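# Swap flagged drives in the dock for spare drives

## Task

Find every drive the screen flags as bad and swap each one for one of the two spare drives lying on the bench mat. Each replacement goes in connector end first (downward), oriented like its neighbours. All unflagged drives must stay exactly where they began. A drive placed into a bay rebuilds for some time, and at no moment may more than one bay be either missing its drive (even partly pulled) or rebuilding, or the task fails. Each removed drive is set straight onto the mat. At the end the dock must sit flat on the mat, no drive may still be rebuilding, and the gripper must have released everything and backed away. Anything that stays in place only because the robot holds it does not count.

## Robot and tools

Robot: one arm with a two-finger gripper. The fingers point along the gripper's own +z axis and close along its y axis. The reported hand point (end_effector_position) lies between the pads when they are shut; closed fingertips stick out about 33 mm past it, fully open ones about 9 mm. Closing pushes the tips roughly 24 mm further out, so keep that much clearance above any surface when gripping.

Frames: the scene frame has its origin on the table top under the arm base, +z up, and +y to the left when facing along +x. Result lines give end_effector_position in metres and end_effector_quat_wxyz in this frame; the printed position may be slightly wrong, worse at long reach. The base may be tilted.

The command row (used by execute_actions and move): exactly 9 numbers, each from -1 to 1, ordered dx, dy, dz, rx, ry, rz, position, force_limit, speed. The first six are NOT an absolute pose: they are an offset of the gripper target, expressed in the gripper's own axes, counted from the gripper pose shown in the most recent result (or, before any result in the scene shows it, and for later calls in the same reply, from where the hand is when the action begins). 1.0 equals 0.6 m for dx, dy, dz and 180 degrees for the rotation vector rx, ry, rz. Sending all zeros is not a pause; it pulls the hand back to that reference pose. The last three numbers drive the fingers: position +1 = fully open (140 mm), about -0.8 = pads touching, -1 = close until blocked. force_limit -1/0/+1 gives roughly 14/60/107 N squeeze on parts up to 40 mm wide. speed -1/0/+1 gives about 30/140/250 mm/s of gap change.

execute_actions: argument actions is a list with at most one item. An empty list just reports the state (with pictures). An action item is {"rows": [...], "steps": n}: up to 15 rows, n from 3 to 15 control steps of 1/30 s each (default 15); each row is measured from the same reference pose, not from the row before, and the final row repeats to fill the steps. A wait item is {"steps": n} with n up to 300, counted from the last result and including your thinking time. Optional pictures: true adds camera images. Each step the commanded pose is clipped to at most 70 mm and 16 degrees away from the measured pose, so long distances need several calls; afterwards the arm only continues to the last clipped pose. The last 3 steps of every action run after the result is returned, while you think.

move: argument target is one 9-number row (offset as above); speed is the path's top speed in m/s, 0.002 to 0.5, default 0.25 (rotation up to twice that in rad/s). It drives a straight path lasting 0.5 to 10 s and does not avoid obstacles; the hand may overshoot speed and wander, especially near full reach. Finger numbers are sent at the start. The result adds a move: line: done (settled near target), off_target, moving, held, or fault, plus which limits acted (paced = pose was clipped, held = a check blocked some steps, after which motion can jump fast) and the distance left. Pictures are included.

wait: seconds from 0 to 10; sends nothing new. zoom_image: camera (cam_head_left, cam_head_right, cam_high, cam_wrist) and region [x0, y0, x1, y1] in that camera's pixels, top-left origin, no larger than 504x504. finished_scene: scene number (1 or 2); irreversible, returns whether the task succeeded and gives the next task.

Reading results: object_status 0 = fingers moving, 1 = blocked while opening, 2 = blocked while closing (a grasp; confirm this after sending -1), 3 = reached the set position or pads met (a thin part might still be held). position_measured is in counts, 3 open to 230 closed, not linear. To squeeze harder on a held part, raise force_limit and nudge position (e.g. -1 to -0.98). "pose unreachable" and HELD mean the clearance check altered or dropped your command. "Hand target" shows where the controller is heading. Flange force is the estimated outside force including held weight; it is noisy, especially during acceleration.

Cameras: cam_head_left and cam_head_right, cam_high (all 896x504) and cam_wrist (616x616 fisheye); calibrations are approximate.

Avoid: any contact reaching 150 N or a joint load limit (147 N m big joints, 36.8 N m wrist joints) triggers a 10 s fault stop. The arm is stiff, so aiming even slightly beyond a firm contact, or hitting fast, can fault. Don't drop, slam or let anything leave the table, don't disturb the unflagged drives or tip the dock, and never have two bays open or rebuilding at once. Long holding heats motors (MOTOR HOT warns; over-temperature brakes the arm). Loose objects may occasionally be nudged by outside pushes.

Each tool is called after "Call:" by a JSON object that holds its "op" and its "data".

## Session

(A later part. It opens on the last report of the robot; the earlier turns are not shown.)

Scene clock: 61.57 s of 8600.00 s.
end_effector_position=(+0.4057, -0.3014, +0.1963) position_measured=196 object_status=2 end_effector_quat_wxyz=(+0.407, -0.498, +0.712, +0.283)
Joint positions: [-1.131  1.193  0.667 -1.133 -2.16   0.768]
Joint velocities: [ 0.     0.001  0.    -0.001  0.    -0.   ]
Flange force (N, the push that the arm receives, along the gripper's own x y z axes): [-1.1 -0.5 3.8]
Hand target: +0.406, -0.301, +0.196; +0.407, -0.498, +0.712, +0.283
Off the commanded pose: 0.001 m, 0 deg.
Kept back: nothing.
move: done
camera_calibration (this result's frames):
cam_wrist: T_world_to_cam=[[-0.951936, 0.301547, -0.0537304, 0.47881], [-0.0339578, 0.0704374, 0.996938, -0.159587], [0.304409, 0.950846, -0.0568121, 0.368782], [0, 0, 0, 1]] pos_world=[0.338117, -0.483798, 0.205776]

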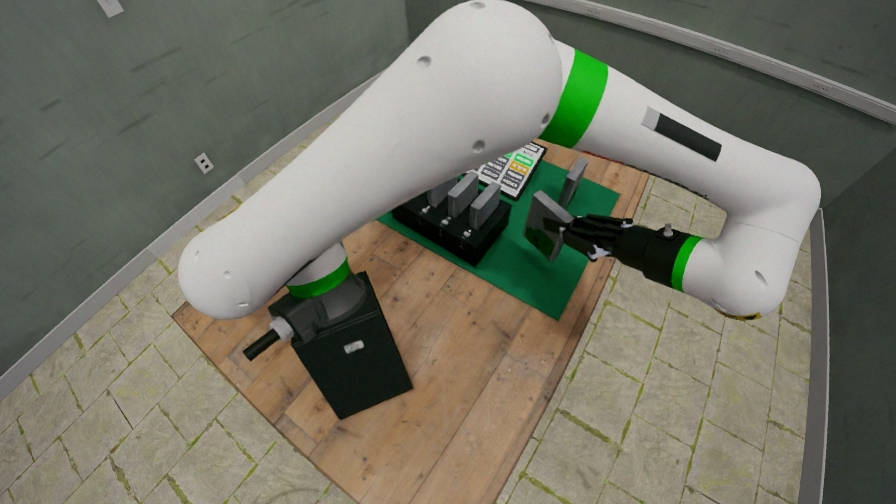

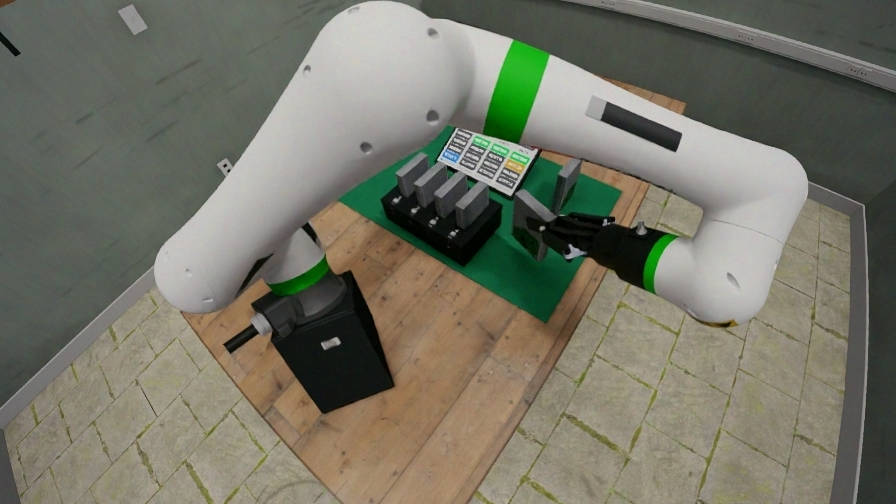

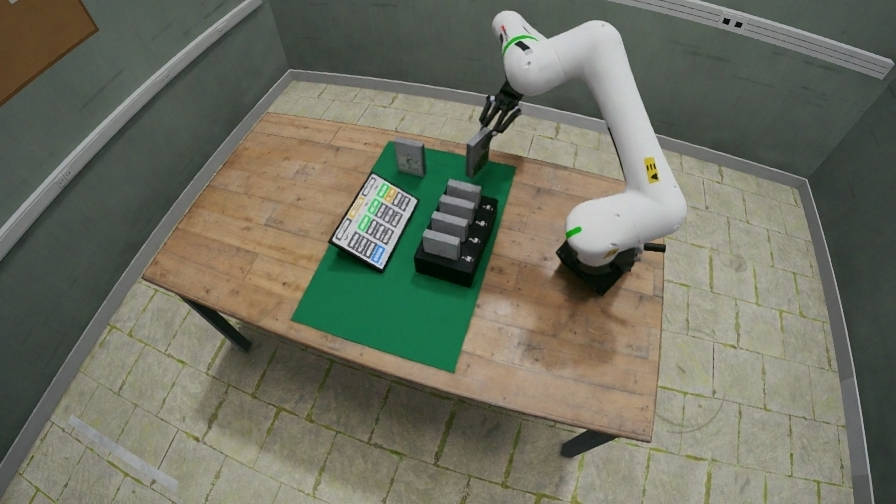

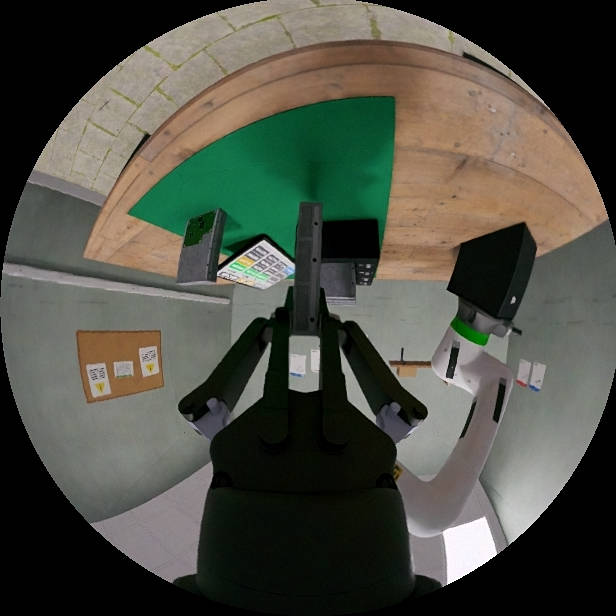

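Call:
{"op": "move", "data": {"target": [0.0895,0,0.0517,0,0,0,-1,0.7,0], "speed": 0.06}}

Call:
{"op": "move", "data": {"target": [0.0043,0,0.0025,0,0,0,-1,0.7,0], "speed": 0.01}}

Call:
{"op": "move", "data": {"target": [0.0036,0,0.0021,0,0,0,-1,0.7,0], "speed": 0.01}}

Scene clock: 63.10 s of 8600.00 s.
end_effector_position=(+0.4056, -0.3018, +0.1342) position_measured=196 object_status=2 end_effector_quat_wxyz=(+0.407, -0.498, +0.712, +0.283)
Joint positions: [-1.09   1.269  0.658 -1.116 -2.092  0.841]
Joint velocities: [ 0.001 -0.001  0.003  0.     0.001  0.001]
Flange force (N, the push that the arm receives, along the gripper's own x y z axes): [-1.3 3.4 7.4]
Hand target: +0.406, -0.302, +0.134; +0.407, -0.498, +0.712, +0.283
Off the commanded pose: 0.000 m, 0 deg.
Kept back: nothing.
move: done
camera_calibration (this result's frames):
cam_wrist: T_world_to_cam=[[-0.951939, 0.301565, -0.0535842, 0.475447], [-0.0338045, 0.0704349, 0.996943, -0.0977304], [0.304417, 0.950841, -0.0568555, 0.36575], [0, 0, 0, 1]] pos_world=[0.337952, -0.484264, 0.143703]

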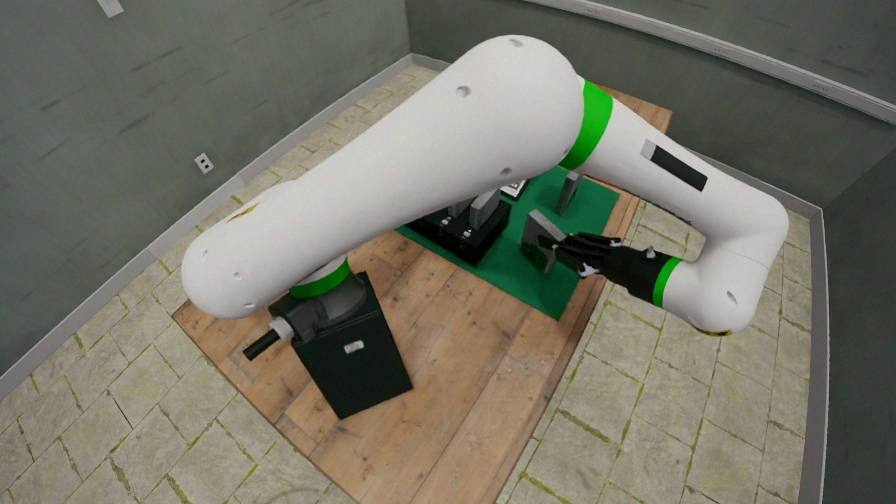

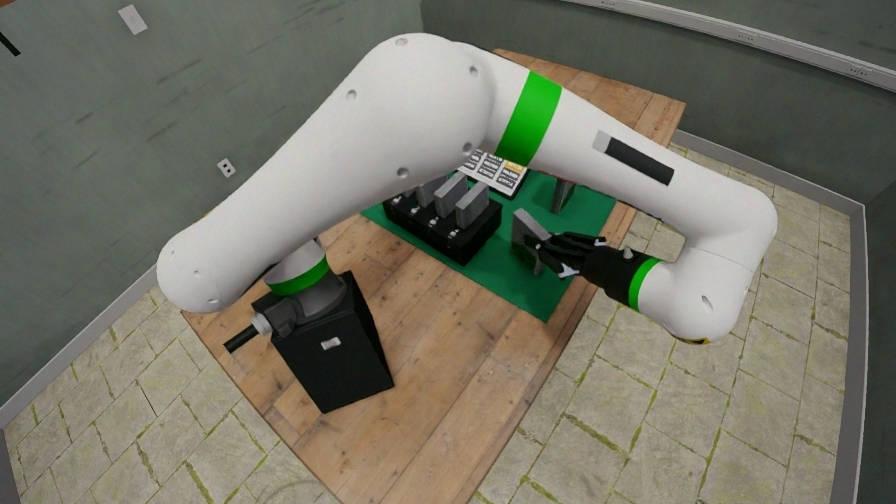

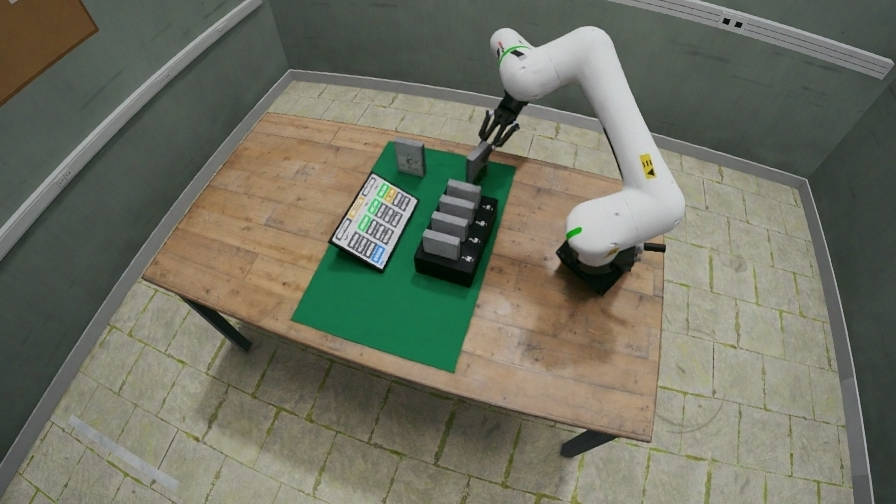

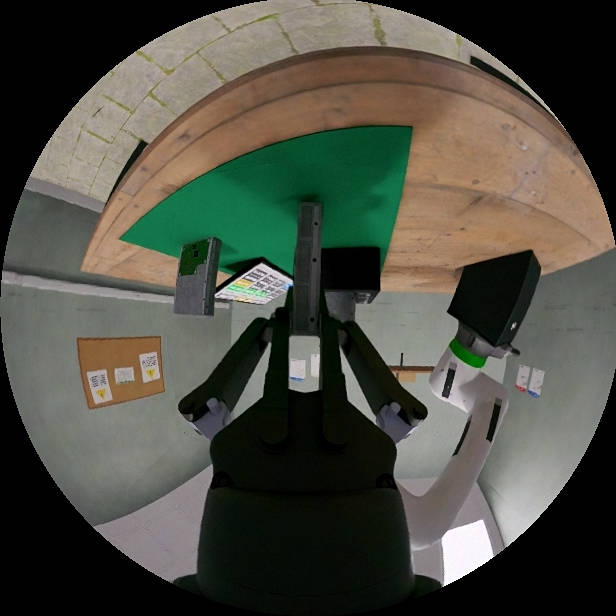

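Scene clock: 63.80 s of 8600.00 s.
end_effector_position=(+0.4055, -0.3018, +0.1312) position_measured=196 object_status=2 end_effector_quat_wxyz=(+0.407, -0.498, +0.712, +0.283)
Joint positions: [-1.088  1.273  0.658 -1.116 -2.089  0.844]
Joint velocities: [ 0.     0.001 -0.001  0.    -0.001 -0.001]
Flange force (N, the push that the arm receives, along the gripper's own x y z axes): [-2.9 4.0 7.7]
Hand target: +0.406, -0.302, +0.131; +0.407, -0.498, +0.712, +0.283
Off the commanded pose: 0.000 m, 0 deg.
Kept back: nothing.
move: done
camera_calibration (this result's frames):
cam_wrist: T_world_to_cam=[[-0.951935, 0.301581, -0.0535538, 0.475276], [-0.0337812, 0.0704048, 0.996946, -0.0947651], [0.304431, 0.950838, -0.056833, 0.365579], [0, 0, 0, 1]] pos_world=[0.337937, -0.484269, 0.140706]

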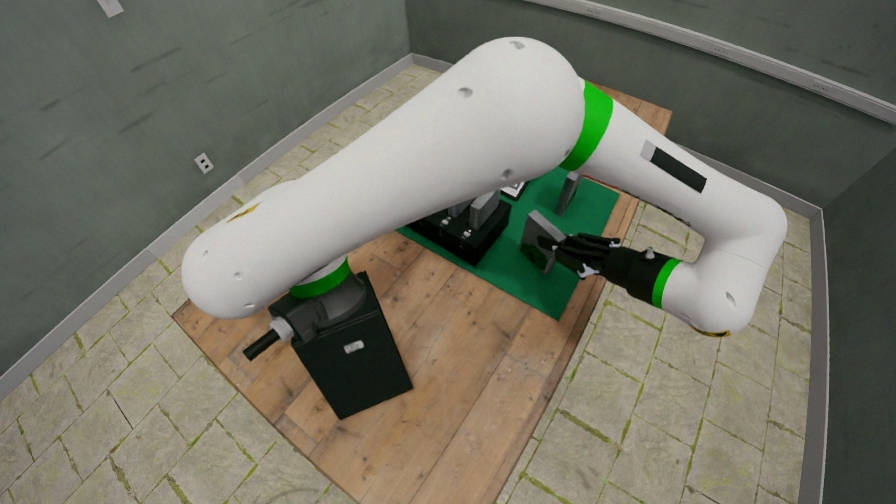

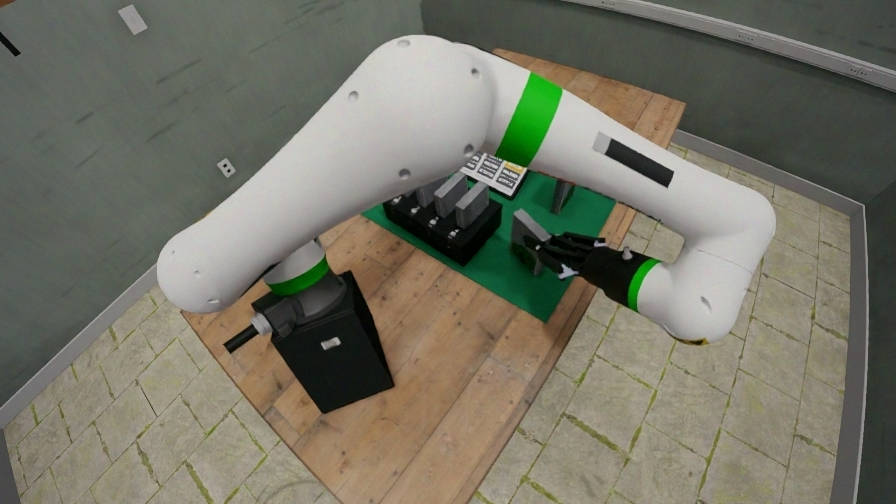

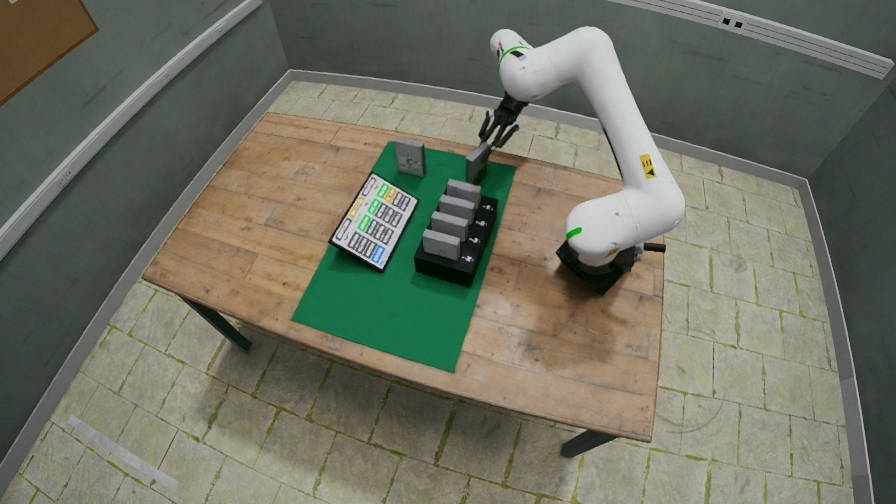

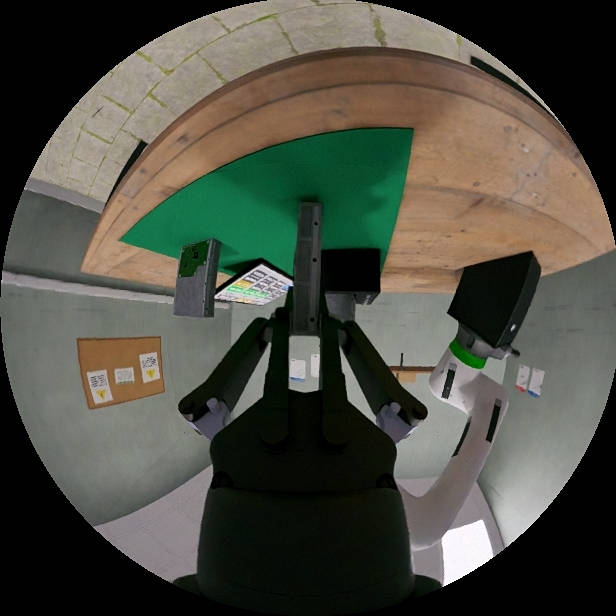

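Scene clock: 64.50 s of 8600.00 s.
end_effector_position=(+0.4055, -0.3019, +0.1287) position_measured=196 object_status=2 end_effector_quat_wxyz=(+0.407, -0.498, +0.712, +0.283)
Joint positions: [-1.087  1.276  0.658 -1.116 -2.086  0.847]
Joint velocities: [-0.001 -0.    -0.001  0.     0.001 -0.002]
Flange force (N, the push that the arm receives, along the gripper's own x y z axes): [-2.3 1.2 4.9]
Hand target: +0.406, -0.302, +0.129; +0.407, -0.498, +0.712, +0.283
Off the commanded pose: 0.000 m, 0 deg.
Kept back: nothing.
move: done
camera_calibration (this result's frames):
cam_wrist: T_world_to_cam=[[-0.951937, 0.301577, -0.0535518, 0.475143], [-0.0337779, 0.0704092, 0.996946, -0.0922691], [0.304427, 0.950838, -0.0568385, 0.36545], [0, 0, 0, 1]] pos_world=[0.337937, -0.484279, 0.138204]

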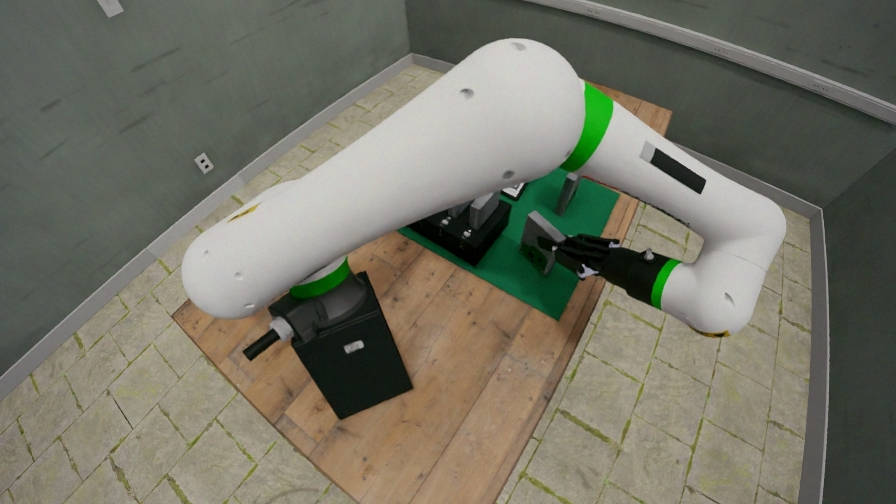

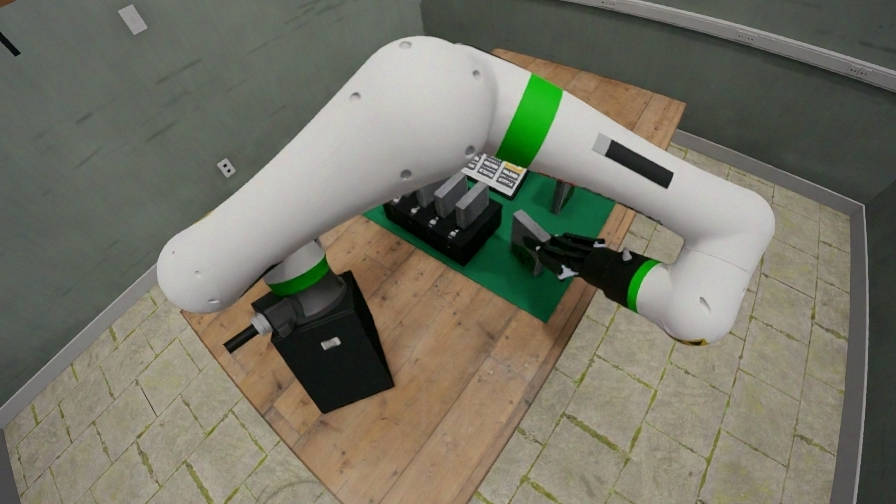

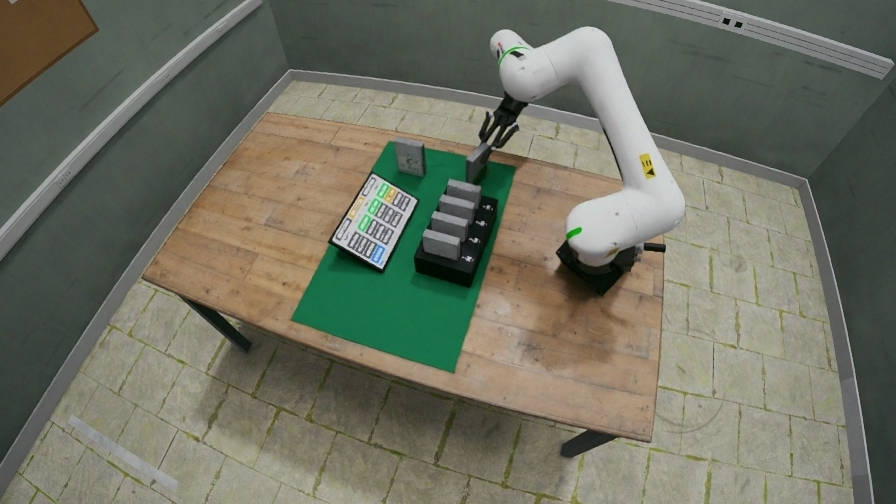

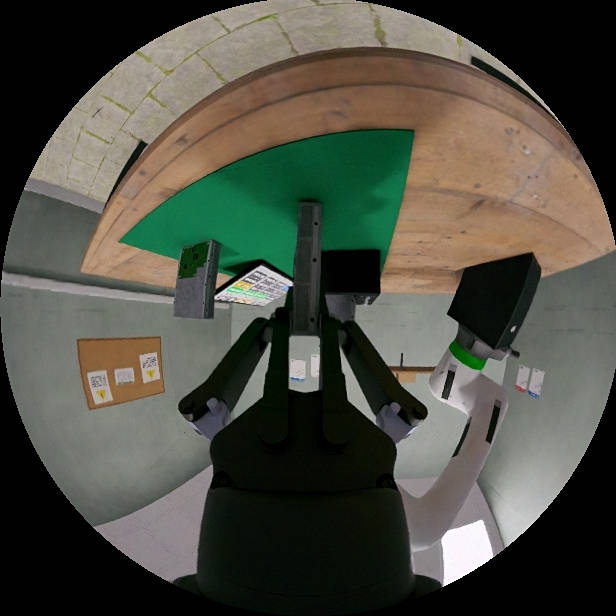

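Call:
{"op": "move", "data": {"target": [0.0036,0,0.0021,0,0,0,-1,0.7,0], "speed": 0.01}}

Call:
{"op": "move", "data": {"target": [0.0036,0,0.0021,0,0,0,-1,0.7,0], "speed": 0.01}}

Scene clock: 65.43 s of 8600.00 s.
end_effector_position=(+0.4055, -0.3019, +0.1262) position_measured=196 object_status=2 end_effector_quat_wxyz=(+0.407, -0.498, +0.712, +0.283)
Joint positions: [-1.085  1.279  0.658 -1.115 -2.084  0.849]
Joint velocities: [ 0.001  0.    -0.     0.    -0.    -0.001]
Flange force (N, the push that the arm receives, along the gripper's own x y z axes): [-1.8 5.2 10.1]
Hand target: +0.406, -0.302, +0.126; +0.407, -0.498, +0.712, +0.283
Off the commanded pose: 0.000 m, 0 deg.
Kept back: nothing.
move: done
camera_calibration (this result's frames):
cam_wrist: T_world_to_cam=[[-0.951938, 0.301574, -0.05355, 0.47501], [-0.0337748, 0.070414, 0.996946, -0.0897731], [0.304424, 0.950839, -0.0568442, 0.36532], [0, 0, 0, 1]] pos_world=[0.337936, -0.48429, 0.135702]

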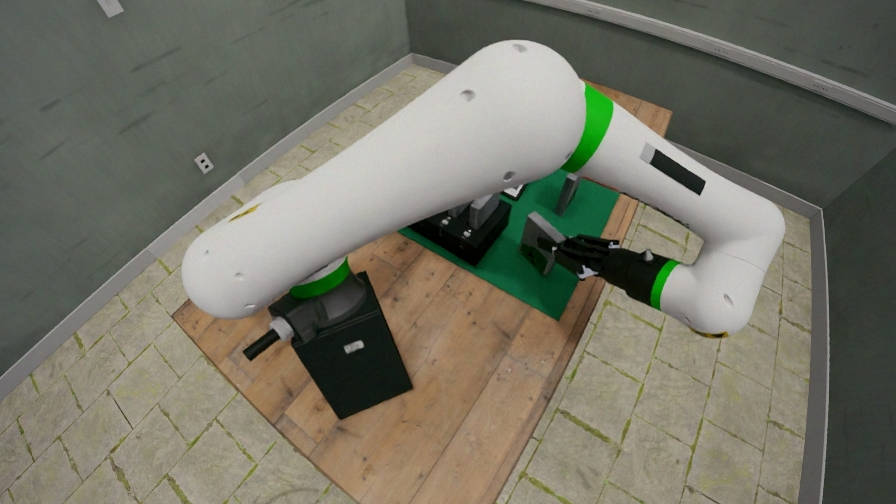

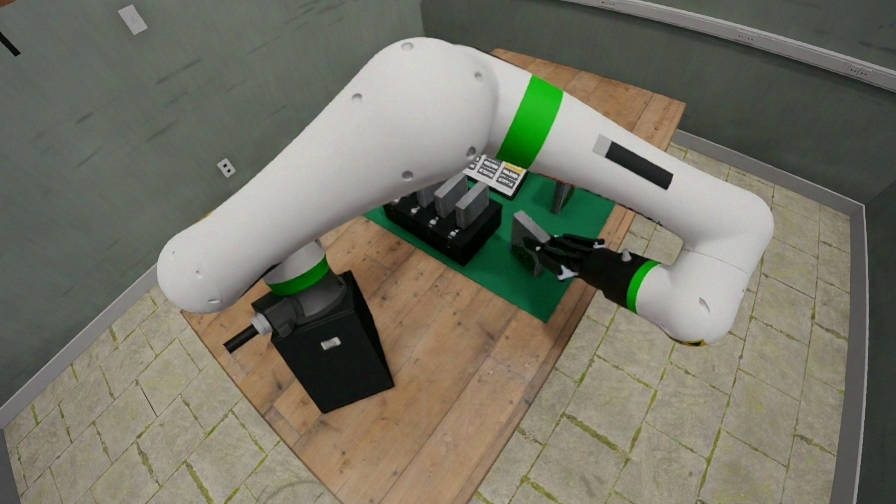

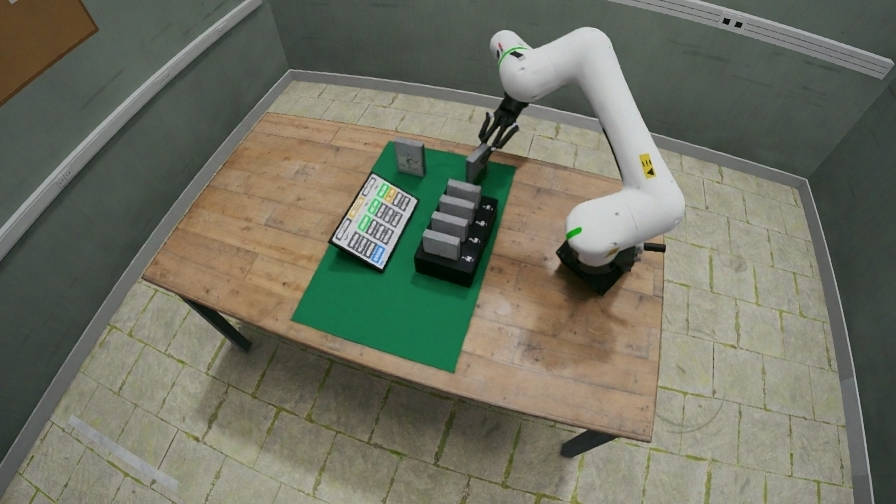

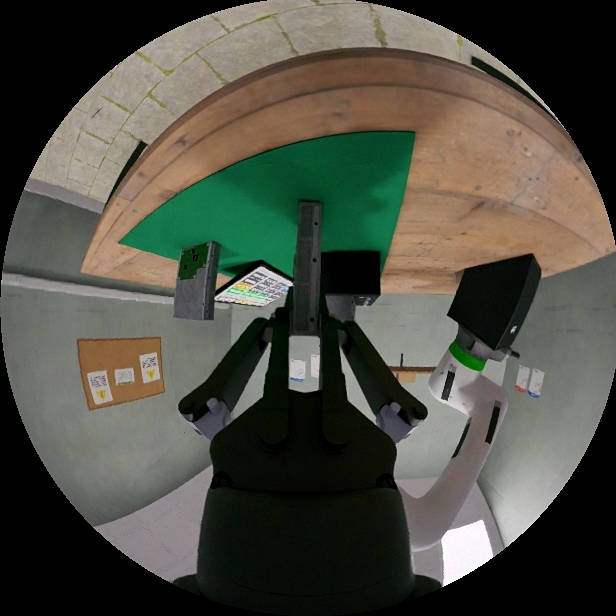

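Scene clock: 66.13 s of 8600.00 s.
end_effector_position=(+0.4055, -0.3019, +0.1237) position_measured=196 object_status=2 end_effector_quat_wxyz=(+0.407, -0.498, +0.712, +0.283)
Joint positions: [-1.083  1.283  0.658 -1.115 -2.081  0.852]
Joint velocities: [-0.    -0.     0.003 -0.    -0.001 -0.   ]
Flange force (N, the push that the arm receives, along the gripper's own x y z axes): [-3.1 1.7 5.5]
Hand target: +0.406, -0.302, +0.124; +0.407, -0.498, +0.712, +0.283
Off the commanded pose: 0.000 m, 0 deg.
Kept back: nothing.
move: done
camera_calibration (this result's frames):
cam_wrist: T_world_to_cam=[[-0.951939, 0.30157, -0.0535481, 0.474877], [-0.0337714, 0.0704188, 0.996946, -0.0872772], [0.30442, 0.95084, -0.05685, 0.365191], [0, 0, 0, 1]] pos_world=[0.337935, -0.484301, 0.133201]

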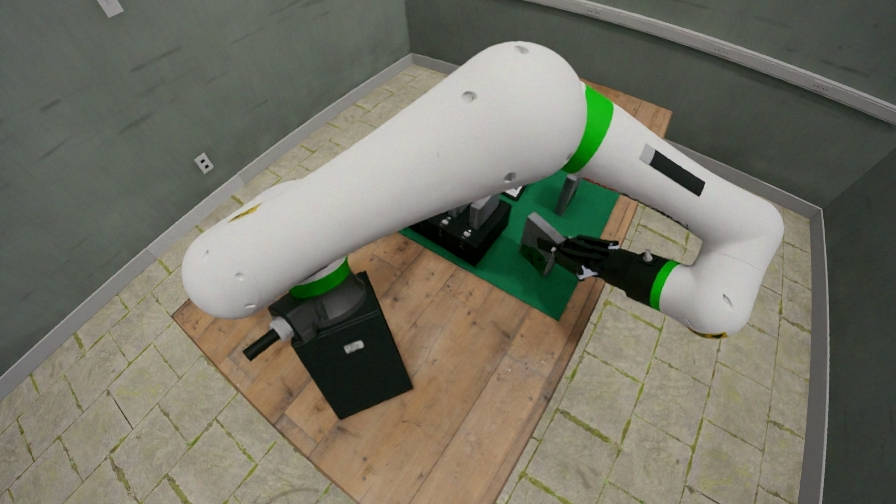

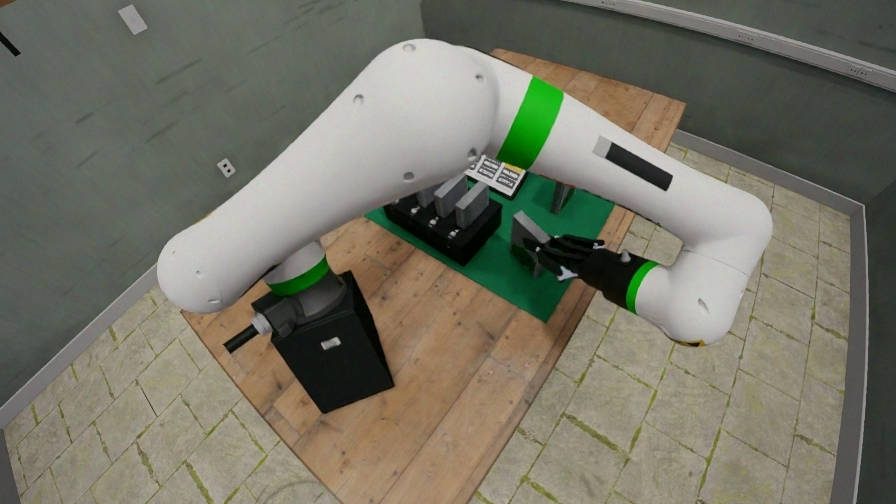

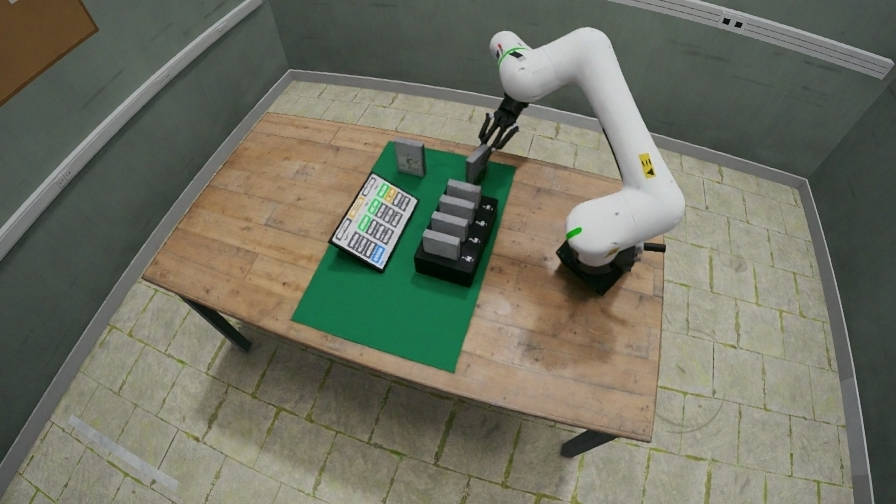

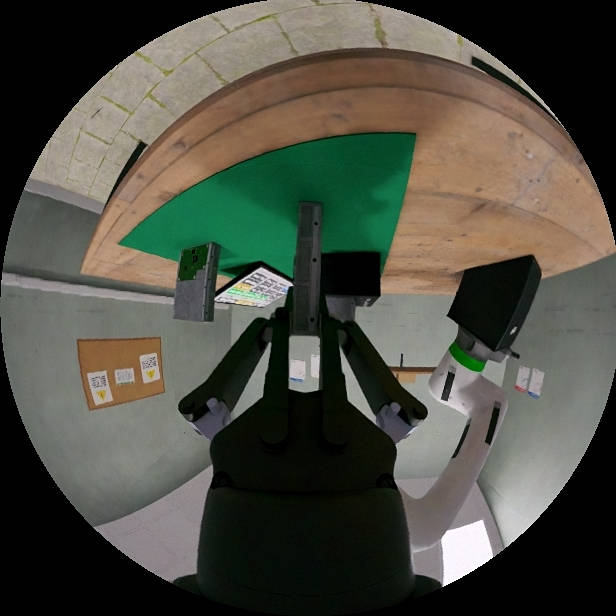

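Shadow gap nearly gone; one small step.

Call:
{"op": "move", "data": {"target": [0.002,0,0.0012,0,0,0,-1,0.7,0], "speed": 0.01}}

Scene clock: 67.07 s of 8600.00 s.
end_effector_position=(+0.4056, -0.3019, +0.1224) position_measured=196 object_status=2 end_effector_quat_wxyz=(+0.407, -0.498, +0.712, +0.283)
Joint positions: [-1.082  1.284  0.658 -1.115 -2.08   0.853]
Joint velocities: [ 0.     0.    -0.001 -0.     0.    -0.   ]
Flange force (N, the push that the arm receives, along the gripper's own x y z axes): [-25.8 3.3 -20.6]
Hand target: +0.406, -0.302, +0.122; +0.407, -0.498, +0.712, +0.283
Off the commanded pose: 0.000 m, 0 deg.
Kept back: nothing.
move: done
camera_calibration (this result's frames):
cam_wrist: T_world_to_cam=[[-0.951941, 0.301547, -0.0536393, 0.474827], [-0.0338446, 0.070493, 0.996938, -0.085885], [0.304405, 0.950842, -0.0568995, 0.365137], [0, 0, 0, 1]] pos_world=[0.337951, -0.484316, 0.131868]

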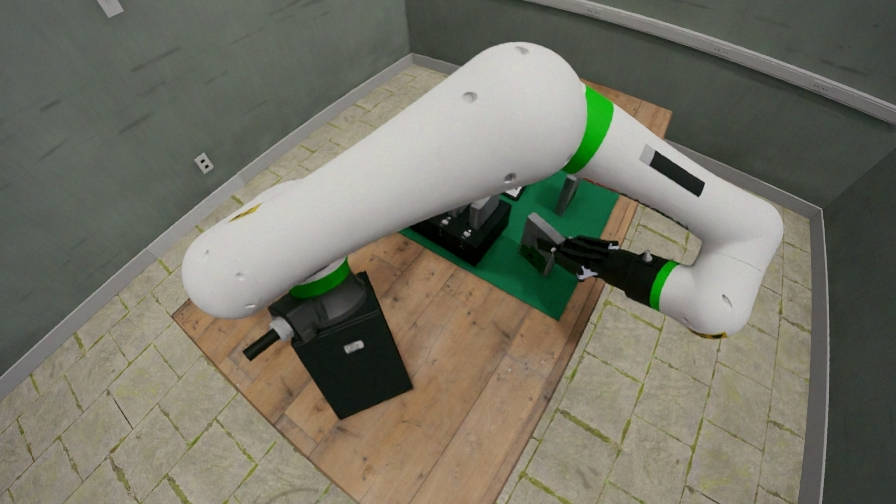

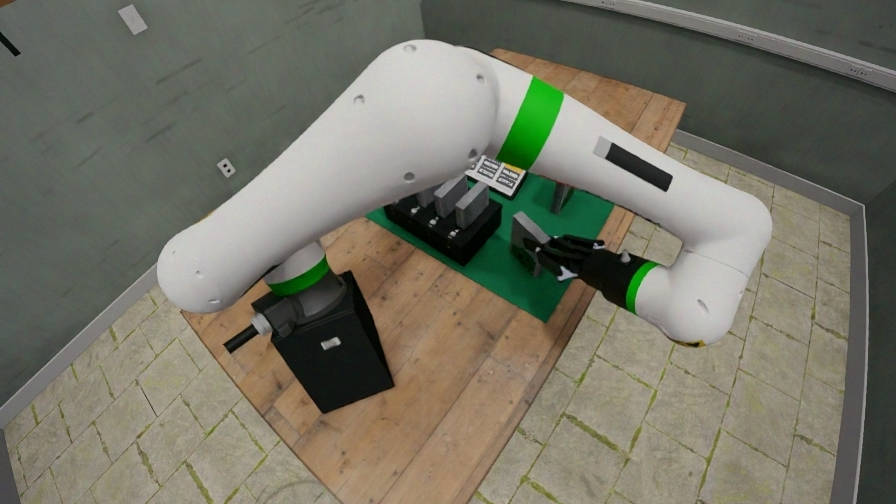

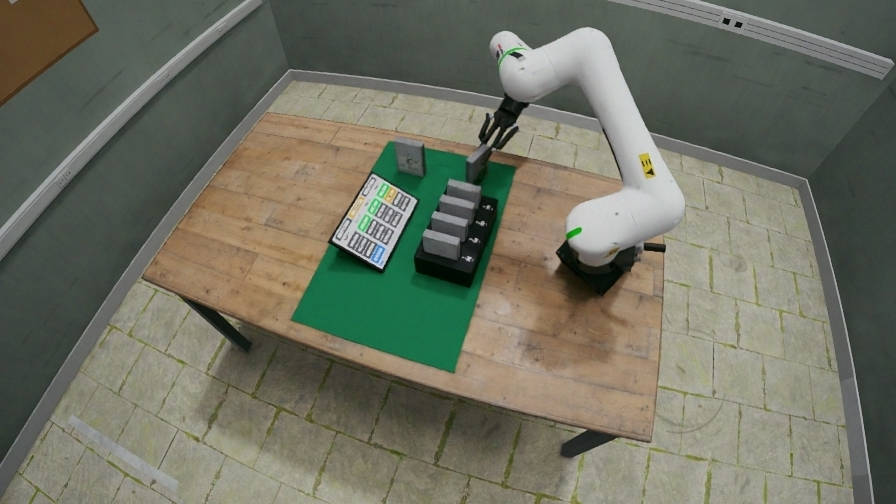

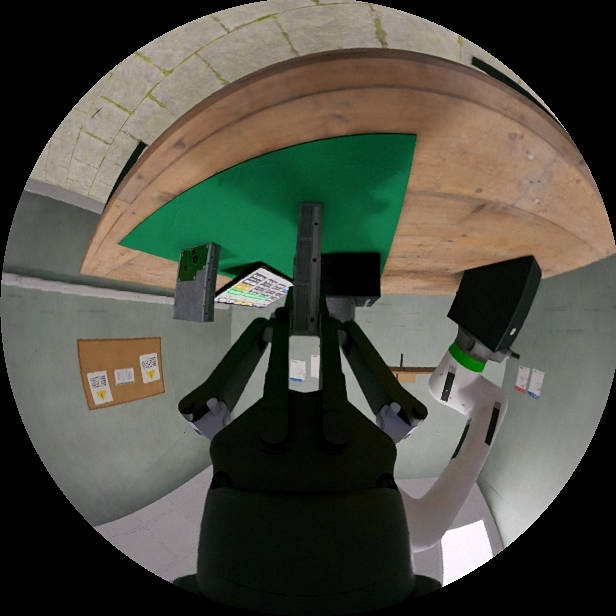

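Call:
{"op": "move", "data": {"target": [0,0,0,0,0,0,0,0.7,0]}}

Call:
{"op": "move", "data": {"target": [-0.052,0,0.0335,0,0.3333,0,0,0.7,0], "speed": 0.2}}

Scene clock: 68.00 s of 8600.00 s.
end_effector_position=(+0.4055, -0.3019, +0.1224) position_measured=129 object_status=3 end_effector_quat_wxyz=(+0.407, -0.498, +0.712, +0.283)
Joint positions: [-1.082  1.284  0.658 -1.115 -2.08   0.853]
Joint velocities: [-0.    -0.     0.001 -0.    -0.001 -0.   ]
Flange force (N, the push that the arm receives, along the gripper's own x y z axes): [-8.6 3.8 4.7]
Hand target: +0.406, -0.302, +0.122; +0.407, -0.498, +0.712, +0.283
Off the commanded pose: 0.000 m, 0 deg.
Kept back: nothing.
move: done
camera_calibration (this result's frames):
cam_wrist: T_world_to_cam=[[-0.951956, 0.301513, -0.0535653, 0.474787], [-0.0337612, 0.0705183, 0.996939, -0.0859036], [0.304367, 0.950851, -0.0569509, 0.365176], [0, 0, 0, 1]] pos_world=[0.337929, -0.484324, 0.13187]

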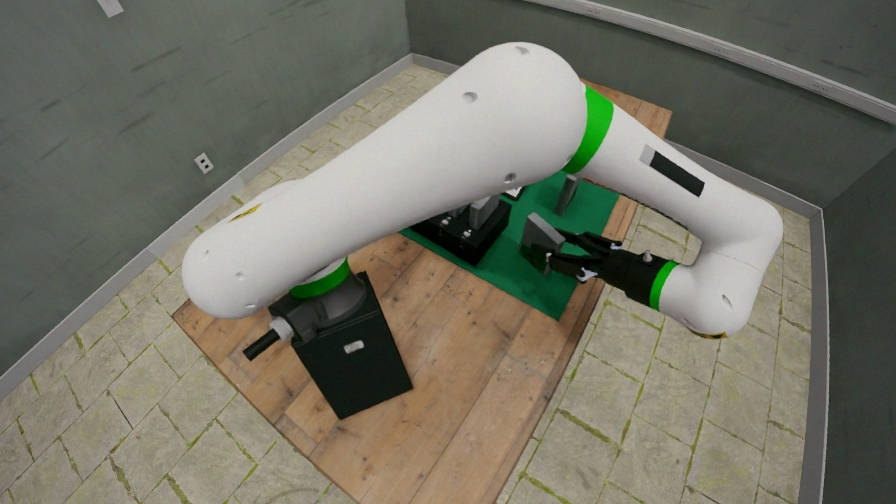

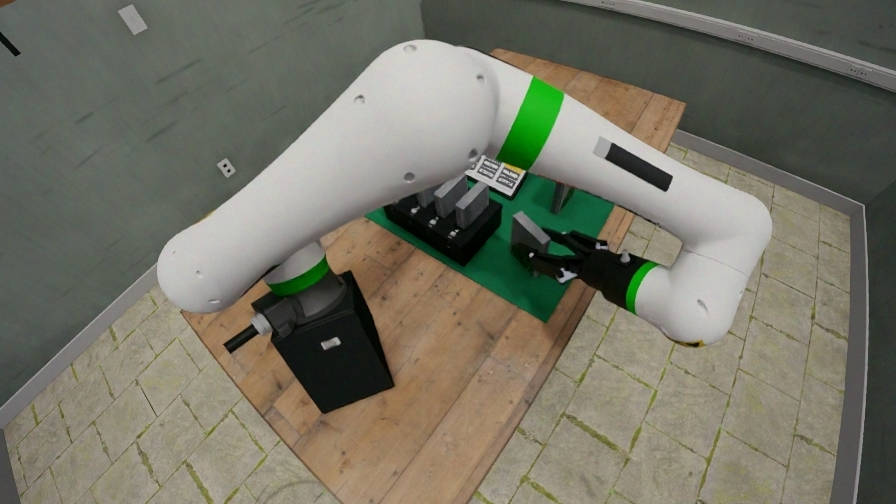

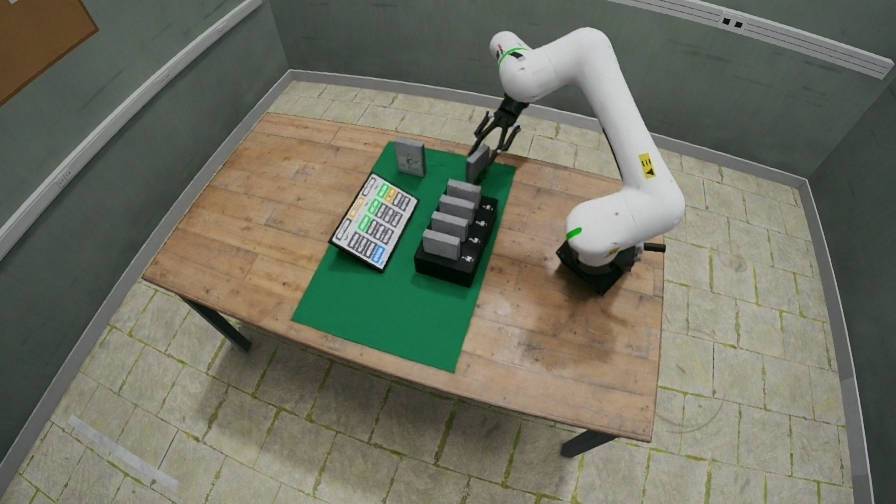

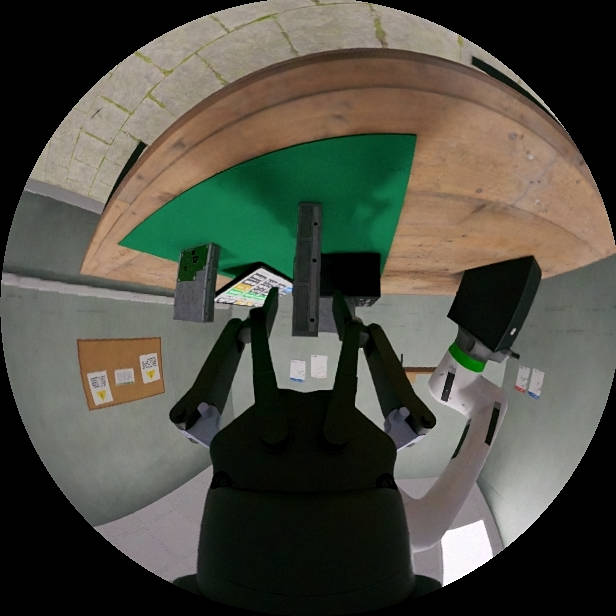

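Scene clock: 70.93 s of 8600.00 s.
end_effector_position=(+0.4170, -0.2706, +0.1395) position_measured=129 object_status=3 end_effector_quat_wxyz=(-0.002, -0.573, +0.820, -0.004)
Joint positions: [-0.71   0.432 -0.08  -0.55  -1.183  0.569]
Joint velocities: [ 0.  0. -0.  0.  0. -0.]
Flange force (N, the push that the arm receives, along the gripper's own x y z axes): [-4.4 1.1 -1.7]
Hand target: +0.417, -0.271, +0.140; -0.002, -0.573, +0.819, -0.004
Off the commanded pose: 0.001 m, 0 deg.
Kept back: nothing.
move: done
camera_calibration (this result's frames):
cam_wrist: T_world_to_cam=[[-0.960121, 0.279477, 0.00769795, 0.466062], [0.252546, 0.855132, 0.452735, 0.0640127], [0.119946, 0.436624, -0.891612, 0.387113], [0, 0, 0, 1]] pos_world=[0.384877, -0.354016, 0.312586]

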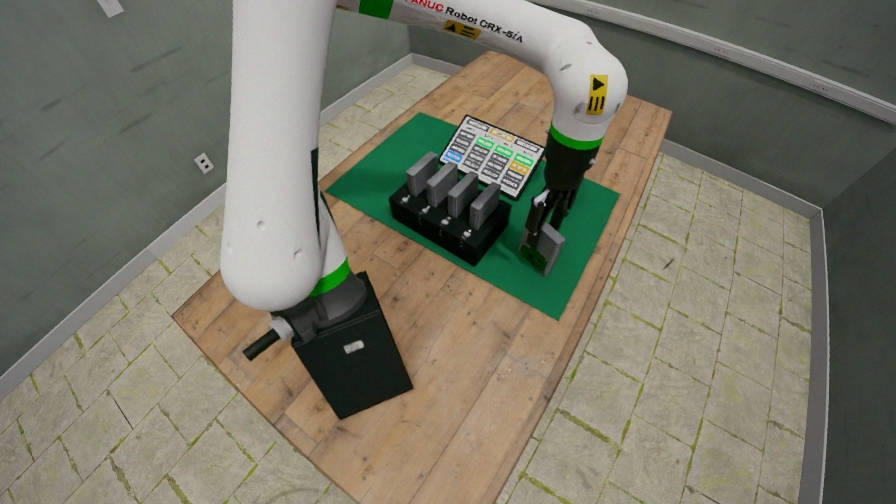

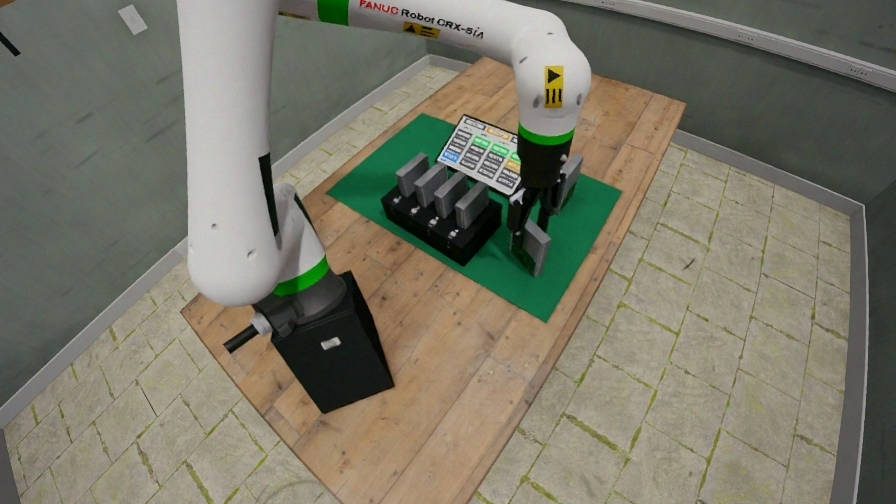

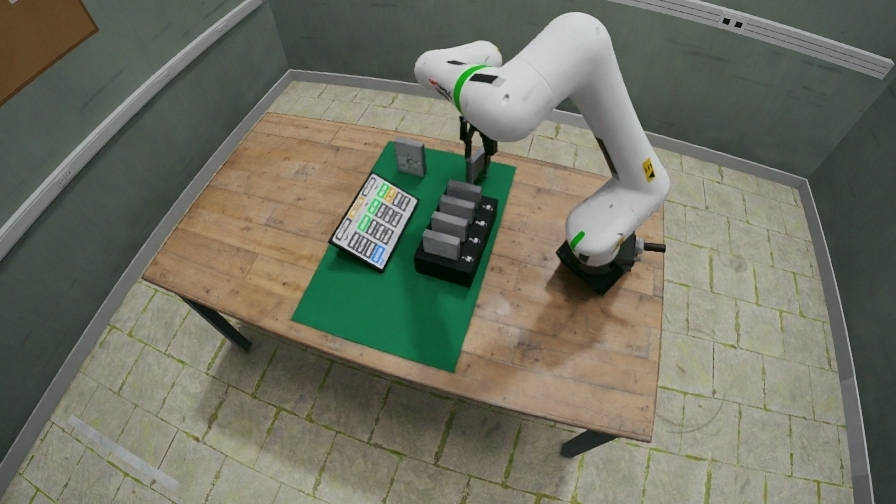

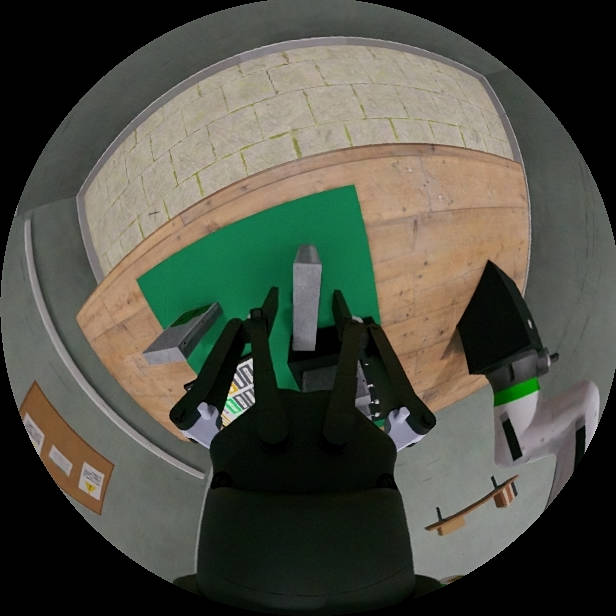

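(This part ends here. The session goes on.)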